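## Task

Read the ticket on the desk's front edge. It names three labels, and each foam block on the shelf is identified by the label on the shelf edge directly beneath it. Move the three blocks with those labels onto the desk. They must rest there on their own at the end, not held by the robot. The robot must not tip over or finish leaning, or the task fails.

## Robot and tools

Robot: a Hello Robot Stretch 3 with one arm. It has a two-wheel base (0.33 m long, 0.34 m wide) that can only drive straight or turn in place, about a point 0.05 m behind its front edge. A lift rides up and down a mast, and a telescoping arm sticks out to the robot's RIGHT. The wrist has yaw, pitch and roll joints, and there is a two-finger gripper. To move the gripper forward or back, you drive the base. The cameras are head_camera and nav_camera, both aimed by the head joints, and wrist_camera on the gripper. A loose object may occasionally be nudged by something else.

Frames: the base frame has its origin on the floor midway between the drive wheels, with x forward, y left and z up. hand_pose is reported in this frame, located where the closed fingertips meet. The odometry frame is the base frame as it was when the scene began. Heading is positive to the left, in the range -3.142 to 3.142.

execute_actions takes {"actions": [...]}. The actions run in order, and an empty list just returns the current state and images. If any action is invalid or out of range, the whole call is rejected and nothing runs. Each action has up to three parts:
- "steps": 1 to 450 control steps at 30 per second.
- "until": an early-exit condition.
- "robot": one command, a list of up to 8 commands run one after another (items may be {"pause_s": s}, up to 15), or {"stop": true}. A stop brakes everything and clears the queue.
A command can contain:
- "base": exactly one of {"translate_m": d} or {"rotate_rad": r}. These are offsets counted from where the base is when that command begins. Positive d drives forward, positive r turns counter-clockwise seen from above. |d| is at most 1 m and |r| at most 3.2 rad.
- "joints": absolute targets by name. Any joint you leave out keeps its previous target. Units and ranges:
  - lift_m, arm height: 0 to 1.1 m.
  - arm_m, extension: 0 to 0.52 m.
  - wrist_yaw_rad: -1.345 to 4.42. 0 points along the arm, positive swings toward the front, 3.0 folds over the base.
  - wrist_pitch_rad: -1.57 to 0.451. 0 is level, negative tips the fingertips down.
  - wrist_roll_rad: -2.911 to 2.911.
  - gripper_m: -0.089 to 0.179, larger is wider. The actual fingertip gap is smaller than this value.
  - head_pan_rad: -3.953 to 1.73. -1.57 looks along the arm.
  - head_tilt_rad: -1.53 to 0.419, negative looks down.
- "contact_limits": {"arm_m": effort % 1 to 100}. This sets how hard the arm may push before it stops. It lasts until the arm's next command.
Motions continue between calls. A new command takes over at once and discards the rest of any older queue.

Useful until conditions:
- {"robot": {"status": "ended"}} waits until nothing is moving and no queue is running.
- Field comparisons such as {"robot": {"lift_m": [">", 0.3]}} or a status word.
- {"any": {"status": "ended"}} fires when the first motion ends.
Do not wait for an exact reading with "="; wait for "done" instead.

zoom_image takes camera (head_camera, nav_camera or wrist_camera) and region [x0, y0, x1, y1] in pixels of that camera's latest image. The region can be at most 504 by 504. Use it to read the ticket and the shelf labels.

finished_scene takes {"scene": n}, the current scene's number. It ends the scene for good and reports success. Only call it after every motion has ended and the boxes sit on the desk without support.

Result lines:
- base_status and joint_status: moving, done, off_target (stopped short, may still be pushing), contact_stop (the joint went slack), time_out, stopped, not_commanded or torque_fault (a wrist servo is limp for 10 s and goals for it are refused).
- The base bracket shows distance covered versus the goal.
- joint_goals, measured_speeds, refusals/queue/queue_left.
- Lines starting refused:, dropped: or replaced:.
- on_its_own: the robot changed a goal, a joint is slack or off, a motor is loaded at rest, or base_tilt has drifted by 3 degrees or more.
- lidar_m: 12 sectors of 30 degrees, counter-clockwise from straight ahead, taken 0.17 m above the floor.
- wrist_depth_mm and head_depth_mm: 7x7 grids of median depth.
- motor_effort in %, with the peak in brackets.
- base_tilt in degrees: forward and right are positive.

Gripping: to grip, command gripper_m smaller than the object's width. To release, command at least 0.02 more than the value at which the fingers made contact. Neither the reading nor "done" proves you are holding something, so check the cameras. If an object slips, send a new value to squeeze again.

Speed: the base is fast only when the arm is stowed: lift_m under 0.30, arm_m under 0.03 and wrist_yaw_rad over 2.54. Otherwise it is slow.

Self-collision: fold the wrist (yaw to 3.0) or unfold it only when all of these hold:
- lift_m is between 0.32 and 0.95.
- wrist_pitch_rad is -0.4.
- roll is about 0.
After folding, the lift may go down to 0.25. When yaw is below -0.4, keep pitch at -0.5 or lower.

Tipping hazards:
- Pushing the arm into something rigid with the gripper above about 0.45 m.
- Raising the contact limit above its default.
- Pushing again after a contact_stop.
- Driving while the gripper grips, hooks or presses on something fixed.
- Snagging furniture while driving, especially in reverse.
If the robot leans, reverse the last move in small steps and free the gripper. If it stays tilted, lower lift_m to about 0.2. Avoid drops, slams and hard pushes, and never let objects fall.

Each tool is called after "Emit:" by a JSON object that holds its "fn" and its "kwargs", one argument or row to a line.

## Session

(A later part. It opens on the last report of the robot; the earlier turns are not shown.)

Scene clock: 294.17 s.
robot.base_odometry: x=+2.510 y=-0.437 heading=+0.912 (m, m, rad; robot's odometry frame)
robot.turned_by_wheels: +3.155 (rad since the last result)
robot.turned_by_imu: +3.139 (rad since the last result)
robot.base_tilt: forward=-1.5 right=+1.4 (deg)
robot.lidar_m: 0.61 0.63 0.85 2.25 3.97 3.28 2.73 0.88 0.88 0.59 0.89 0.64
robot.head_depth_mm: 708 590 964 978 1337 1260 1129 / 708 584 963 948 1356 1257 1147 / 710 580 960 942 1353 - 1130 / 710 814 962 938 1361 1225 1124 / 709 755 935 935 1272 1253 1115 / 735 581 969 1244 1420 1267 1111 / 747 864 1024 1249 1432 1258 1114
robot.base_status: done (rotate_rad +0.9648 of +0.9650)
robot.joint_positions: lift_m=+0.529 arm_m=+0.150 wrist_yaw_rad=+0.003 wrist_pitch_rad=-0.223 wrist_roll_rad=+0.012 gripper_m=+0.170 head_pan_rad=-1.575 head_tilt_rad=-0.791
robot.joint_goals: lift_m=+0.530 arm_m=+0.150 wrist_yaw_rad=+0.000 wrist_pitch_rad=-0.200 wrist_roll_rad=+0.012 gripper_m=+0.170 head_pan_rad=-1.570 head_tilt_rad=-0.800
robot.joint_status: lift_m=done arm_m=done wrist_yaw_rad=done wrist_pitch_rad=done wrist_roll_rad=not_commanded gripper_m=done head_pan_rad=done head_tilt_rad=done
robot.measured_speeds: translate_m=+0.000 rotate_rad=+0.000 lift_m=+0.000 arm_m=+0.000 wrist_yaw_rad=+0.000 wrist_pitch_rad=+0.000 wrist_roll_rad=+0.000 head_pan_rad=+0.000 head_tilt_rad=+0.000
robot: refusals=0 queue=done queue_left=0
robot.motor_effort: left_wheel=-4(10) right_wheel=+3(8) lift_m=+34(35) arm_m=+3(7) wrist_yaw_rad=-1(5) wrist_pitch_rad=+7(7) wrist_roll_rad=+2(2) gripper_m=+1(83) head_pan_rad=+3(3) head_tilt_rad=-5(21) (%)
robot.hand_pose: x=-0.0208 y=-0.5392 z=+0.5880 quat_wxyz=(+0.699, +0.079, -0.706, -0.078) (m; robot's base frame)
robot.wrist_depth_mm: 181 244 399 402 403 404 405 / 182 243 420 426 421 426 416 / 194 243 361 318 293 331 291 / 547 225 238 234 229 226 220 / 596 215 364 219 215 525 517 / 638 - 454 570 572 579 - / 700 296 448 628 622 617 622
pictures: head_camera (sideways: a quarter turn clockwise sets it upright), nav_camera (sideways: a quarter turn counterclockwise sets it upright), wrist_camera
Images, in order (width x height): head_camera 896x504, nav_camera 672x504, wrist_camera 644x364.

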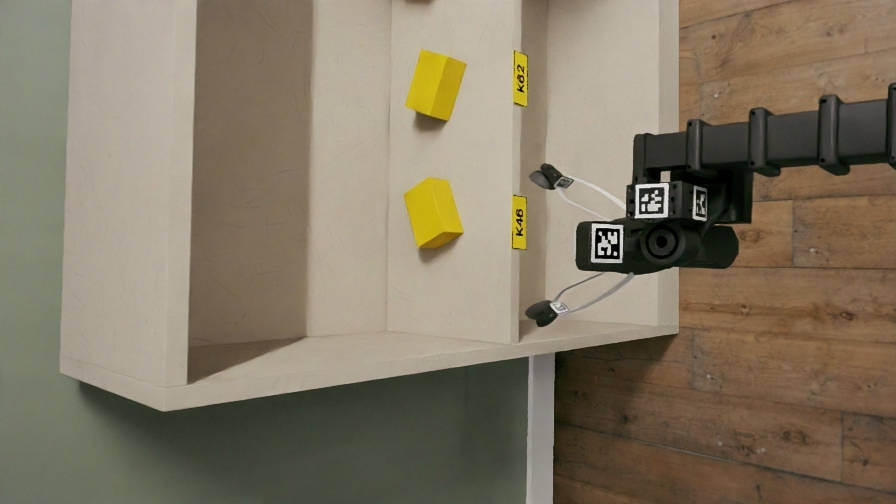

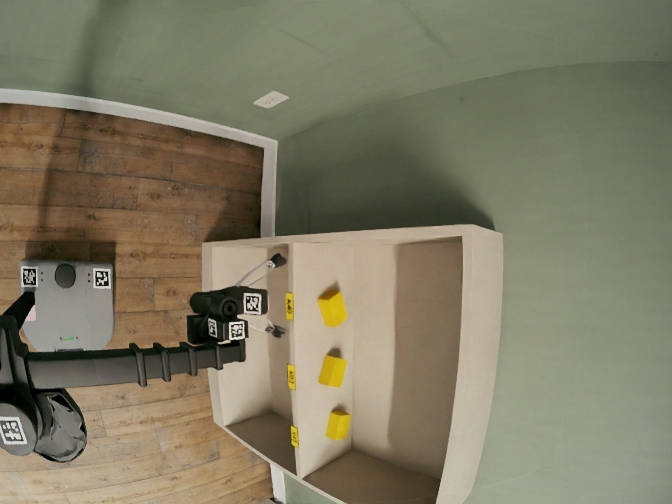

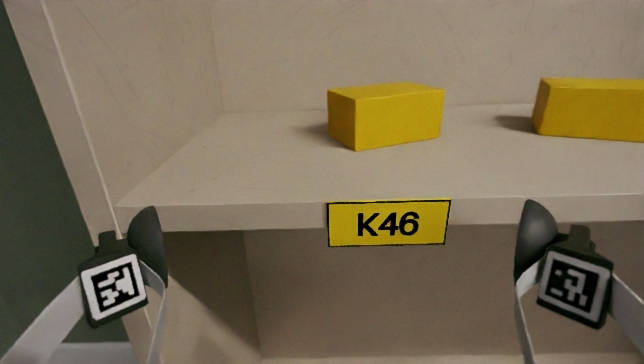

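Emit:
{"fn": "execute_actions", "kwargs": {
  "actions": [
    {"robot":[{"base":{"translate_m":-0.105},"joints":{"wrist_yaw_rad":0.33,"lift_m":0.56}},{"joints":{"arm_m":0.335}}],"steps":450,"until":{"robot":{"status":"ended"}}}
  ]
}}

Scene clock: 302.63 s.
robot.base_odometry: x=+2.446 y=-0.520 heading=+0.912 (m, m, rad; robot's odometry frame)
robot.turned_by_wheels: +0.000 (rad since the last result)
robot.turned_by_imu: +0.001 (rad since the last result)
robot.base_tilt: forward=-1.7 right=+1.2 (deg)
robot.lidar_m: 0.72 0.74 1.00 2.63 3.59 3.18 2.62 1.29 0.80 0.84 0.62 0.75
robot.head_depth_mm: 710 588 974 966 1344 1257 1125 / 710 585 970 951 1355 1256 1150 / 712 818 966 968 1332 1250 1127 / 711 817 964 983 1326 1259 1118 / 707 817 964 947 1350 1248 1109 / 700 817 919 921 1196 1259 1112 / 708 569 700 1212 1429 1261 1107
robot.base_status: done (translate_m -0.1050 of -0.1050)
robot.joint_positions: lift_m=+0.559 arm_m=+0.335 wrist_yaw_rad=+0.328 wrist_pitch_rad=-0.222 wrist_roll_rad=+0.012 gripper_m=+0.170 head_pan_rad=-1.575 head_tilt_rad=-0.791
robot.joint_goals: lift_m=+0.560 arm_m=+0.335 wrist_yaw_rad=+0.330 wrist_pitch_rad=-0.200 wrist_roll_rad=+0.012 gripper_m=+0.170 head_pan_rad=-1.570 head_tilt_rad=-0.800
robot.joint_status: lift_m=done arm_m=done wrist_yaw_rad=done wrist_pitch_rad=done wrist_roll_rad=not_commanded gripper_m=done head_pan_rad=done head_tilt_rad=done
robot.measured_speeds: translate_m=+0.000 rotate_rad=+0.000 lift_m=+0.000 arm_m=+0.000 wrist_yaw_rad=+0.000 wrist_pitch_rad=+0.000 wrist_roll_rad=+0.000 head_pan_rad=+0.000 head_tilt_rad=+0.000
robot: refusals=0 queue=done queue_left=0
robot.motor_effort: left_wheel=-4(8) right_wheel=+2(3) lift_m=+34(36) arm_m=+3(0) wrist_yaw_rad=+2(4) wrist_pitch_rad=+7(7) wrist_roll_rad=+2(2) gripper_m=+1(1) head_pan_rad=+3(3) head_tilt_rad=-5(5) (%)
robot.hand_pose: x=+0.0572 y=-0.7112 z=+0.6181 quat_wxyz=(+0.702, +0.192, -0.684, +0.036) (m; robot's base frame)
robot.wrist_depth_mm: 192 242 284 260 239 221 206 / 195 246 297 275 254 233 217 / 199 251 319 295 270 247 228 / 201 256 309 301 274 260 241 / 204 236 231 147 144 180 227 / 194 - 183 136 139 144 - / 150 154 152 145 146 148 143
pictures: head_camera (sideways: a quarter turn clockwise sets it upright), nav_camera (sideways: a quarter turn counterclockwise sets it upright), wrist_camera
Images, in order (width x height): head_camera 896x504, nav_camera 672x504, wrist_camera 644x364.

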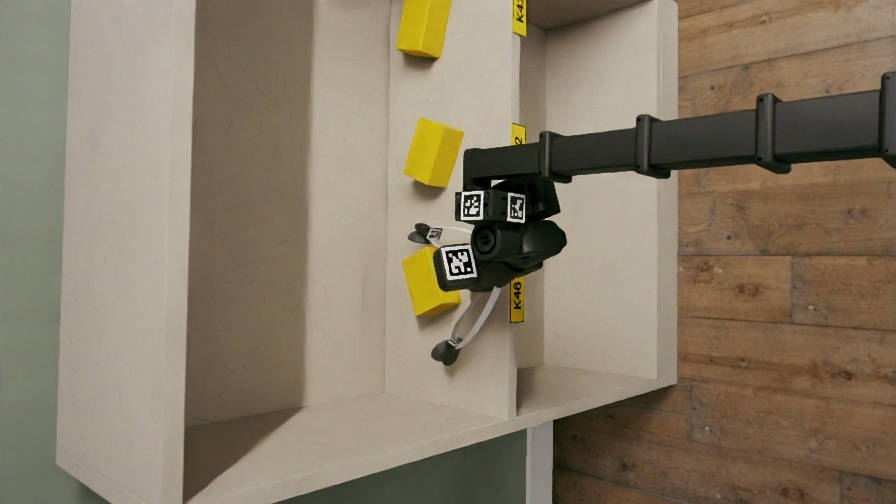

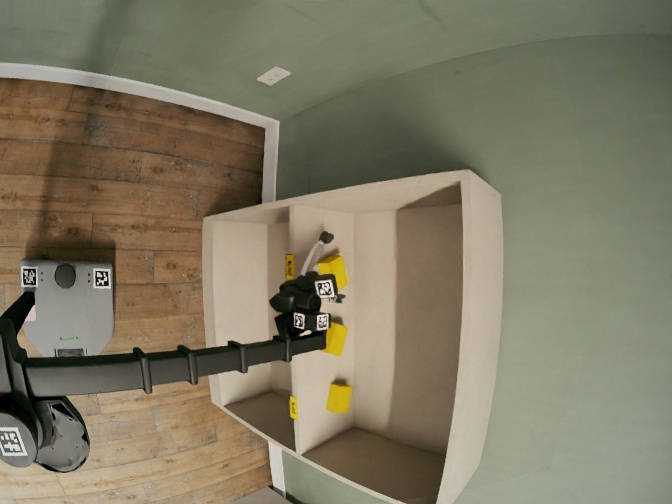

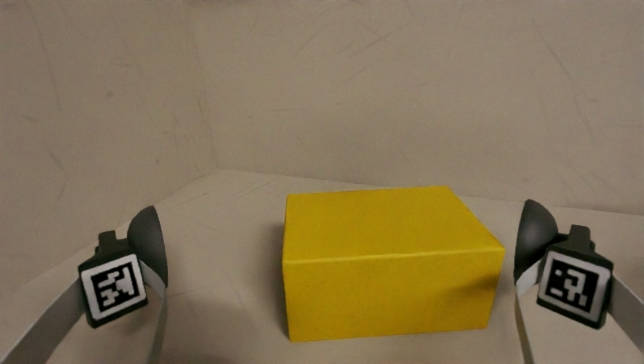

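Emit:
{"fn": "execute_actions", "kwargs": {
  "actions": [
    {"robot":[{"base":{"translate_m":-0.022},"joints":{"lift_m":0.555}},{"joints":{"gripper_m":0.05}},{"joints":{"lift_m":0.59}},{"joints":{"arm_m":0}},{"joints":{"wrist_pitch_rad":-0.4,"wrist_yaw_rad":2.7,"lift_m":0.285},"base":{"rotate_rad":2.055}},{"base":{"translate_m":1}},{"base":{"translate_m":1}},{"base":{"translate_m":0.64}}],"steps":450,"until":{"robot":{"arm_m":["<",0.2]}}}
  ]
}}

Emit:
{"fn": "execute_actions", "kwargs": {
  "actions": [
    {"steps":450,"until":{"robot":{"status":"ended"}}},
    {"steps":450,"until":{"robot":{"status":"ended"}}},
    {"robot":[{"base":{"rotate_rad":1.105}},{"joints":{"lift_m":0.97,"wrist_yaw_rad":0,"head_tilt_rad":-0.55}},{"joints":{"wrist_pitch_rad":-0.2}},{"joints":{"arm_m":0.48}},{"joints":{"lift_m":0.926}}],"steps":450,"until":{"robot":{"status":"ended"}}},
    {"steps":450,"until":{"robot":{"status":"ended"}}}
  ]
}}

Scene clock: 313.97 s.
robot.base_odometry: x=+2.433 y=-0.537 heading=+0.912 (m, m, rad; robot's odometry frame)
robot.turned_by_wheels: +0.000 (rad since the last result)
robot.turned_by_imu: +0.002 (rad since the last result)
robot.base_tilt: forward=-1.6 right=+1.3 (deg)
robot.lidar_m: 0.74 0.76 1.03 2.72 3.57 3.15 2.59 1.29 0.79 0.85 0.62 0.77
robot.head_depth_mm: 711 590 973 957 1327 1262 1125 / 710 584 972 972 1358 1262 - / 711 818 967 940 1383 1273 1122 / 710 816 968 967 - 1249 1120 / 708 813 965 960 1331 1241 1120 / 697 818 935 933 1263 1234 1106 / 694 624 719 869 1436 1259 1113
robot.base_status: done (translate_m -0.0220 of -0.0220)
robot.joint_positions: lift_m=+0.589 arm_m=+0.195 wrist_yaw_rad=+0.328 wrist_pitch_rad=-0.222 wrist_roll_rad=+0.012 gripper_m=+0.051 head_pan_rad=-1.575 head_tilt_rad=-0.791
robot.joint_goals: lift_m=+0.590 arm_m=+0.000 wrist_yaw_rad=+0.330 wrist_pitch_rad=-0.200 wrist_roll_rad=+0.012 gripper_m=+0.050 head_pan_rad=-1.570 head_tilt_rad=-0.800
robot.joint_status: lift_m=done arm_m=moving wrist_yaw_rad=done wrist_pitch_rad=done wrist_roll_rad=not_commanded gripper_m=done head_pan_rad=done head_tilt_rad=done
robot.measured_speeds: translate_m=+0.000 rotate_rad=+0.000 lift_m=+0.000 arm_m=-0.140 wrist_yaw_rad=+0.000 wrist_pitch_rad=+0.000 wrist_roll_rad=+0.000 head_pan_rad=+0.000 head_tilt_rad=+0.000
robot: refusals=0 queue=running queue_left=4
robot.motor_effort: left_wheel=-4(7) right_wheel=+3(4) lift_m=+35(38) arm_m=-5(1) wrist_yaw_rad=+2(2) wrist_pitch_rad=+7(7) wrist_roll_rad=+2(2) gripper_m=-17(93) head_pan_rad=+3(3) head_tilt_rad=-5(4) (%)
robot.hand_pose: x=+0.0573 y=-0.5717 z=+0.6481 quat_wxyz=(+0.702, +0.192, -0.684, +0.036) (m; robot's base frame)
robot.wrist_depth_mm: 208 262 372 390 363 335 312 / 214 265 380 421 384 356 331 / 232 272 390 447 405 374 345 / 627 274 361 185 364 364 315 / 675 273 139 139 138 277 246 / 725 274 143 143 147 - 217 / 728 328 415 214 195 183 182
pictures: head_camera (sideways: a quarter turn clockwise sets it upright), nav_camera (sideways: a quarter turn counterclockwise sets it upright), wrist_camera
Images, in order (width x height): head_camera 896x504, nav_camera 672x504, wrist_camera 644x364.

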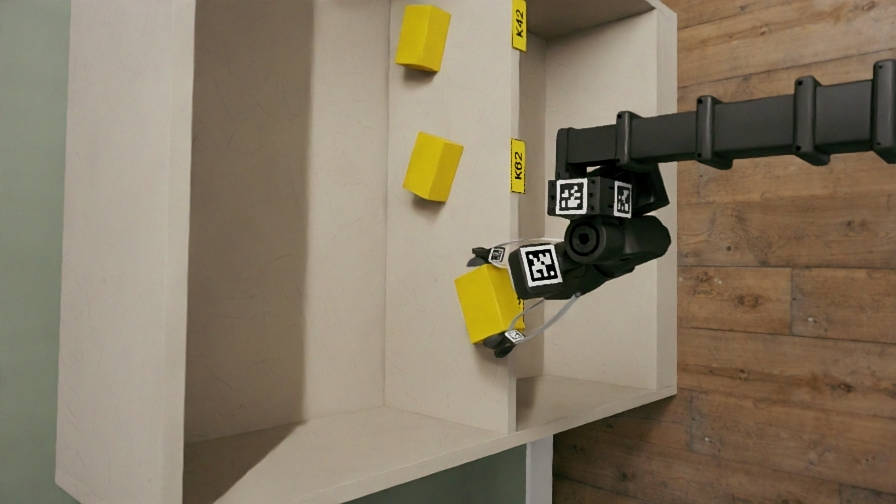

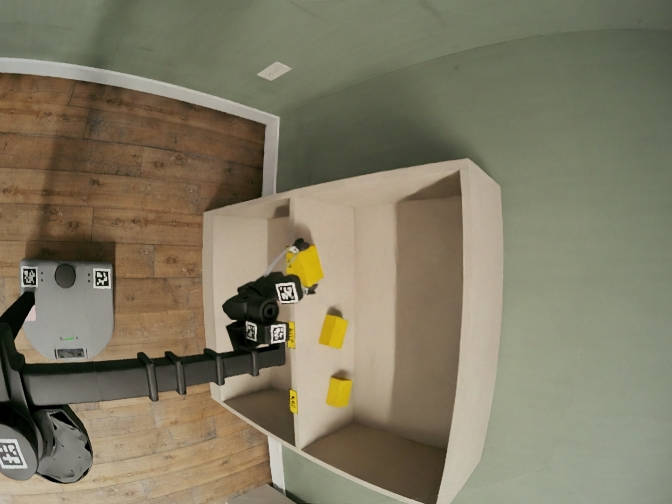

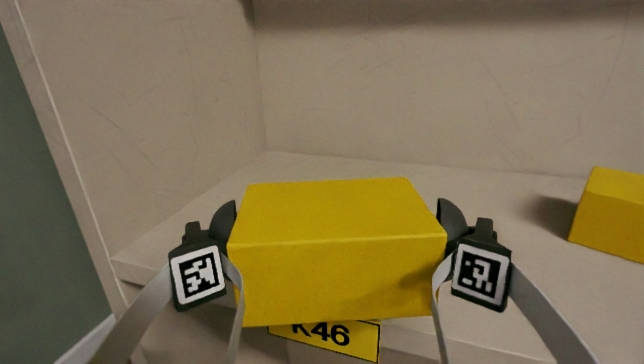

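Scene clock: 349.60 s.
robot.base_odometry: x=-0.167 y=-0.079 heading=-2.211 (m, m, rad; robot's odometry frame)
robot.turned_by_wheels: +3.160 (rad since the last result)
robot.turned_by_imu: +3.143 (rad since the last result)
robot.base_tilt: forward=-1.7 right=+1.4 (deg)
robot.lidar_m: 1.85 1.94 2.61 2.92 2.73 1.97 1.89 1.95 1.58 0.94 1.04 1.54
robot.head_depth_mm: 1254 1390 1558 - - 1438 1235 / 1259 1396 - 1816 1821 1465 1225 / 1255 1380 768 1781 1815 1463 1226 / 1260 1342 837 1704 1686 1422 1215 / 1258 1352 888 1767 1781 1442 1213 / 1253 1347 881 1335 1721 1399 1207 / 1240 1338 812 1302 1655 1425 1205
robot.base_status: done (rotate_rad +1.1048 of +1.1050)
robot.joint_positions: lift_m=+0.927 arm_m=+0.480 wrist_yaw_rad=+0.002 wrist_pitch_rad=-0.225 wrist_roll_rad=+0.012 gripper_m=+0.051 head_pan_rad=-1.575 head_tilt_rad=-0.557
robot.joint_goals: lift_m=+0.926 arm_m=+0.480 wrist_yaw_rad=+0.000 wrist_pitch_rad=-0.200 wrist_roll_rad=+0.012 gripper_m=+0.050 head_pan_rad=-1.570 head_tilt_rad=-0.550
robot.joint_status: lift_m=done arm_m=done wrist_yaw_rad=done wrist_pitch_rad=done wrist_roll_rad=not_commanded gripper_m=done head_pan_rad=done head_tilt_rad=done
robot.measured_speeds: translate_m=+0.000 rotate_rad=+0.000 lift_m=+0.000 arm_m=+0.000 wrist_yaw_rad=+0.000 wrist_pitch_rad=+0.000 wrist_roll_rad=+0.000 head_pan_rad=+0.000 head_tilt_rad=+0.000
robot: refusals=0 queue=done queue_left=0
robot.motor_effort: left_wheel=-4(10) right_wheel=+3(8) lift_m=+11(37) arm_m=+3(1) wrist_yaw_rad=-1(4) wrist_pitch_rad=+8(8) wrist_roll_rad=+2(2) gripper_m=-17(17) head_pan_rad=+3(3) head_tilt_rad=+3(21) (%)
robot.hand_pose: x=-0.0209 y=-0.8689 z=+0.9846 quat_wxyz=(+0.699, +0.080, -0.706, -0.079) (m; robot's base frame)
robot.wrist_depth_mm: 717 719 721 707 712 712 712 / 753 770 751 739 743 750 754 / 485 459 454 441 427 788 810 / 308 305 300 186 286 283 864 / 229 227 140 138 138 218 211 / 181 187 144 143 147 - 170 / 150 148 148 146 144 143 142
pictures: head_camera (sideways: a quarter turn clockwise sets it upright), nav_camera (sideways: a quarter turn counterclockwise sets it upright), wrist_camera
Images, in order (width x height): head_camera 896x504, nav_camera 672x504, wrist_camera 644x364.

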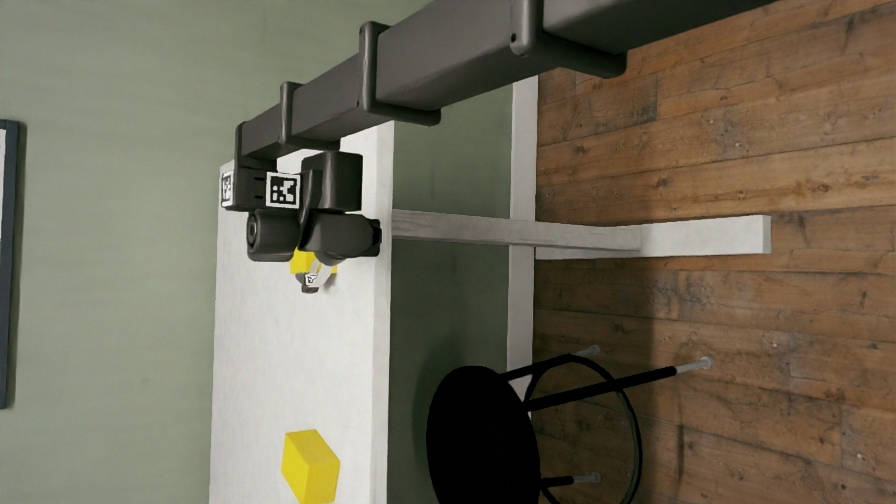

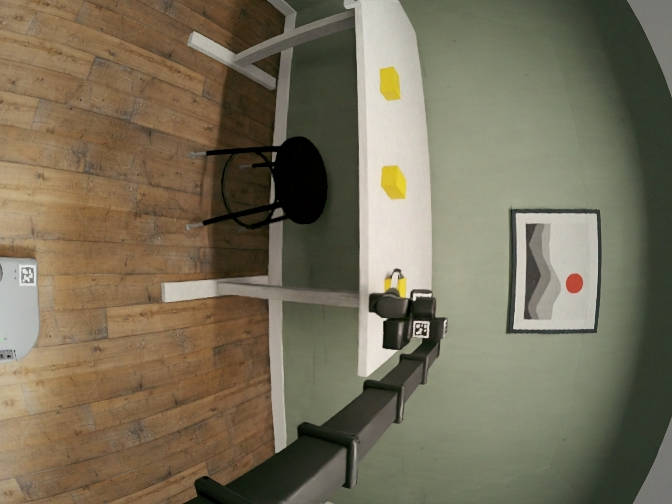

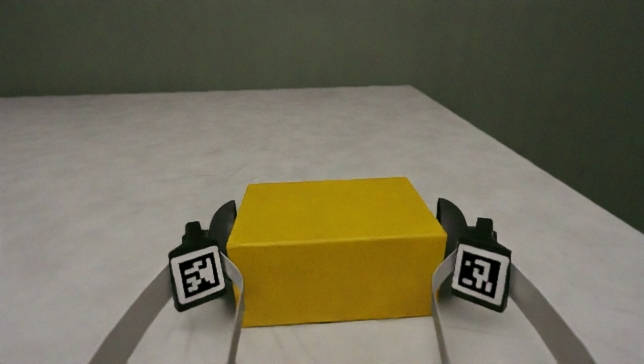

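Emit:
{"fn": "execute_actions", "kwargs": {
  "actions": [
    {"robot":[{"joints":{"gripper_m":0.17}},{"joints":{"arm_m":0.35}}],"steps":290,"until":{"robot":{"status":"ended"}}}
  ]
}}

Emit:
{"fn": "finished_scene", "kwargs": {
  "scene": 2
}}

Scene clock: 355.43 s.
robot.base_odometry: x=-0.167 y=-0.079 heading=-2.211 (m, m, rad; robot's odometry frame)
robot.turned_by_wheels: +0.000 (rad since the last result)
robot.turned_by_imu: +0.001 (rad since the last result)
robot.base_tilt: forward=-1.7 right=+1.4 (deg)
robot.lidar_m: 1.85 1.93 2.62 2.92 2.73 1.97 1.89 1.95 1.59 0.93 1.04 1.54
robot.head_depth_mm: 1266 1401 1535 - - 1435 1239 / 1253 1402 1483 1811 1812 1466 1230 / 1252 1357 - 1816 1810 1469 1222 / 1257 1353 1029 1782 1691 1417 1214 / 1253 1347 924 1775 1762 1451 1216 / 1248 1340 880 1353 1707 1402 1209 / 1251 1344 816 1303 1650 1428 1207
robot.base_status: done (rotate_rad +1.1048 of +1.1050)
robot.joint_positions: lift_m=+0.927 arm_m=+0.350 wrist_yaw_rad=+0.002 wrist_pitch_rad=-0.223 wrist_roll_rad=+0.012 gripper_m=+0.170 head_pan_rad=-1.575 head_tilt_rad=-0.557
robot.joint_goals: lift_m=+0.926 arm_m=+0.350 wrist_yaw_rad=+0.000 wrist_pitch_rad=-0.200 wrist_roll_rad=+0.012 gripper_m=+0.170 head_pan_rad=-1.570 head_tilt_rad=-0.550
robot.joint_status: lift_m=done arm_m=done wrist_yaw_rad=done wrist_pitch_rad=done wrist_roll_rad=not_commanded gripper_m=done head_pan_rad=done head_tilt_rad=done
robot.measured_speeds: translate_m=+0.000 rotate_rad=+0.000 lift_m=+0.000 arm_m=+0.000 wrist_yaw_rad=+0.000 wrist_pitch_rad=+0.000 wrist_roll_rad=+0.000 head_pan_rad=+0.000 head_tilt_rad=+0.000
robot: refusals=0 queue=done queue_left=0
robot.motor_effort: left_wheel=-4(4) right_wheel=+2(3) lift_m=+11(12) arm_m=-4(3) wrist_yaw_rad=-1(1) wrist_pitch_rad=+7(8) wrist_roll_rad=+2(2) gripper_m=+1(83) head_pan_rad=+3(3) head_tilt_rad=+3(3) (%)
robot.hand_pose: x=-0.0209 y=-0.7400 z=+0.9852 quat_wxyz=(+0.699, +0.079, -0.706, -0.079) (m; robot's base frame)
robot.wrist_depth_mm: 832 837 825 842 817 834 824 / 848 847 866 869 877 873 896 / 481 476 457 285 431 929 938 / 302 307 301 264 274 286 970 / 231 240 225 222 219 217 223 / 191 - 180 177 178 178 - / 600 590 613 - - - -
pictures: head_camera (sideways: a quarter turn clockwise sets it upright), nav_camera (sideways: a quarter turn counterclockwise sets it upright), wrist_camera
Images, in order (width x height): head_camera 896x504, nav_camera 672x504, wrist_camera 644x364.

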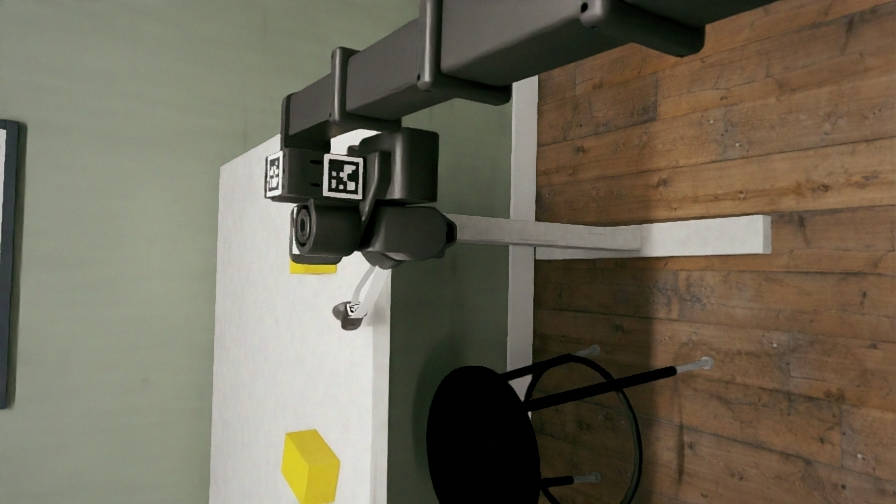

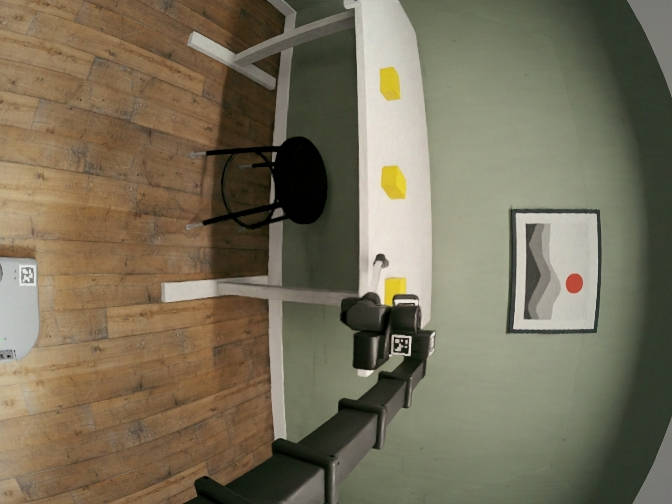

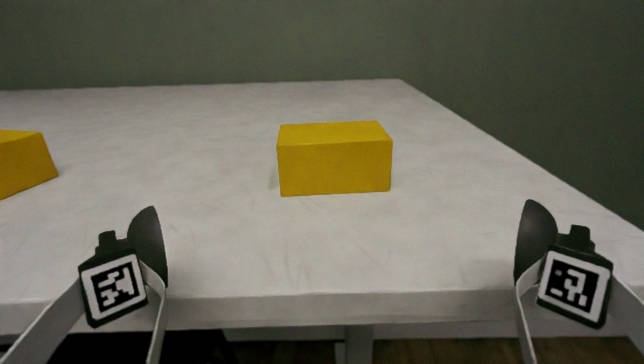

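The scene is finished: the task was done.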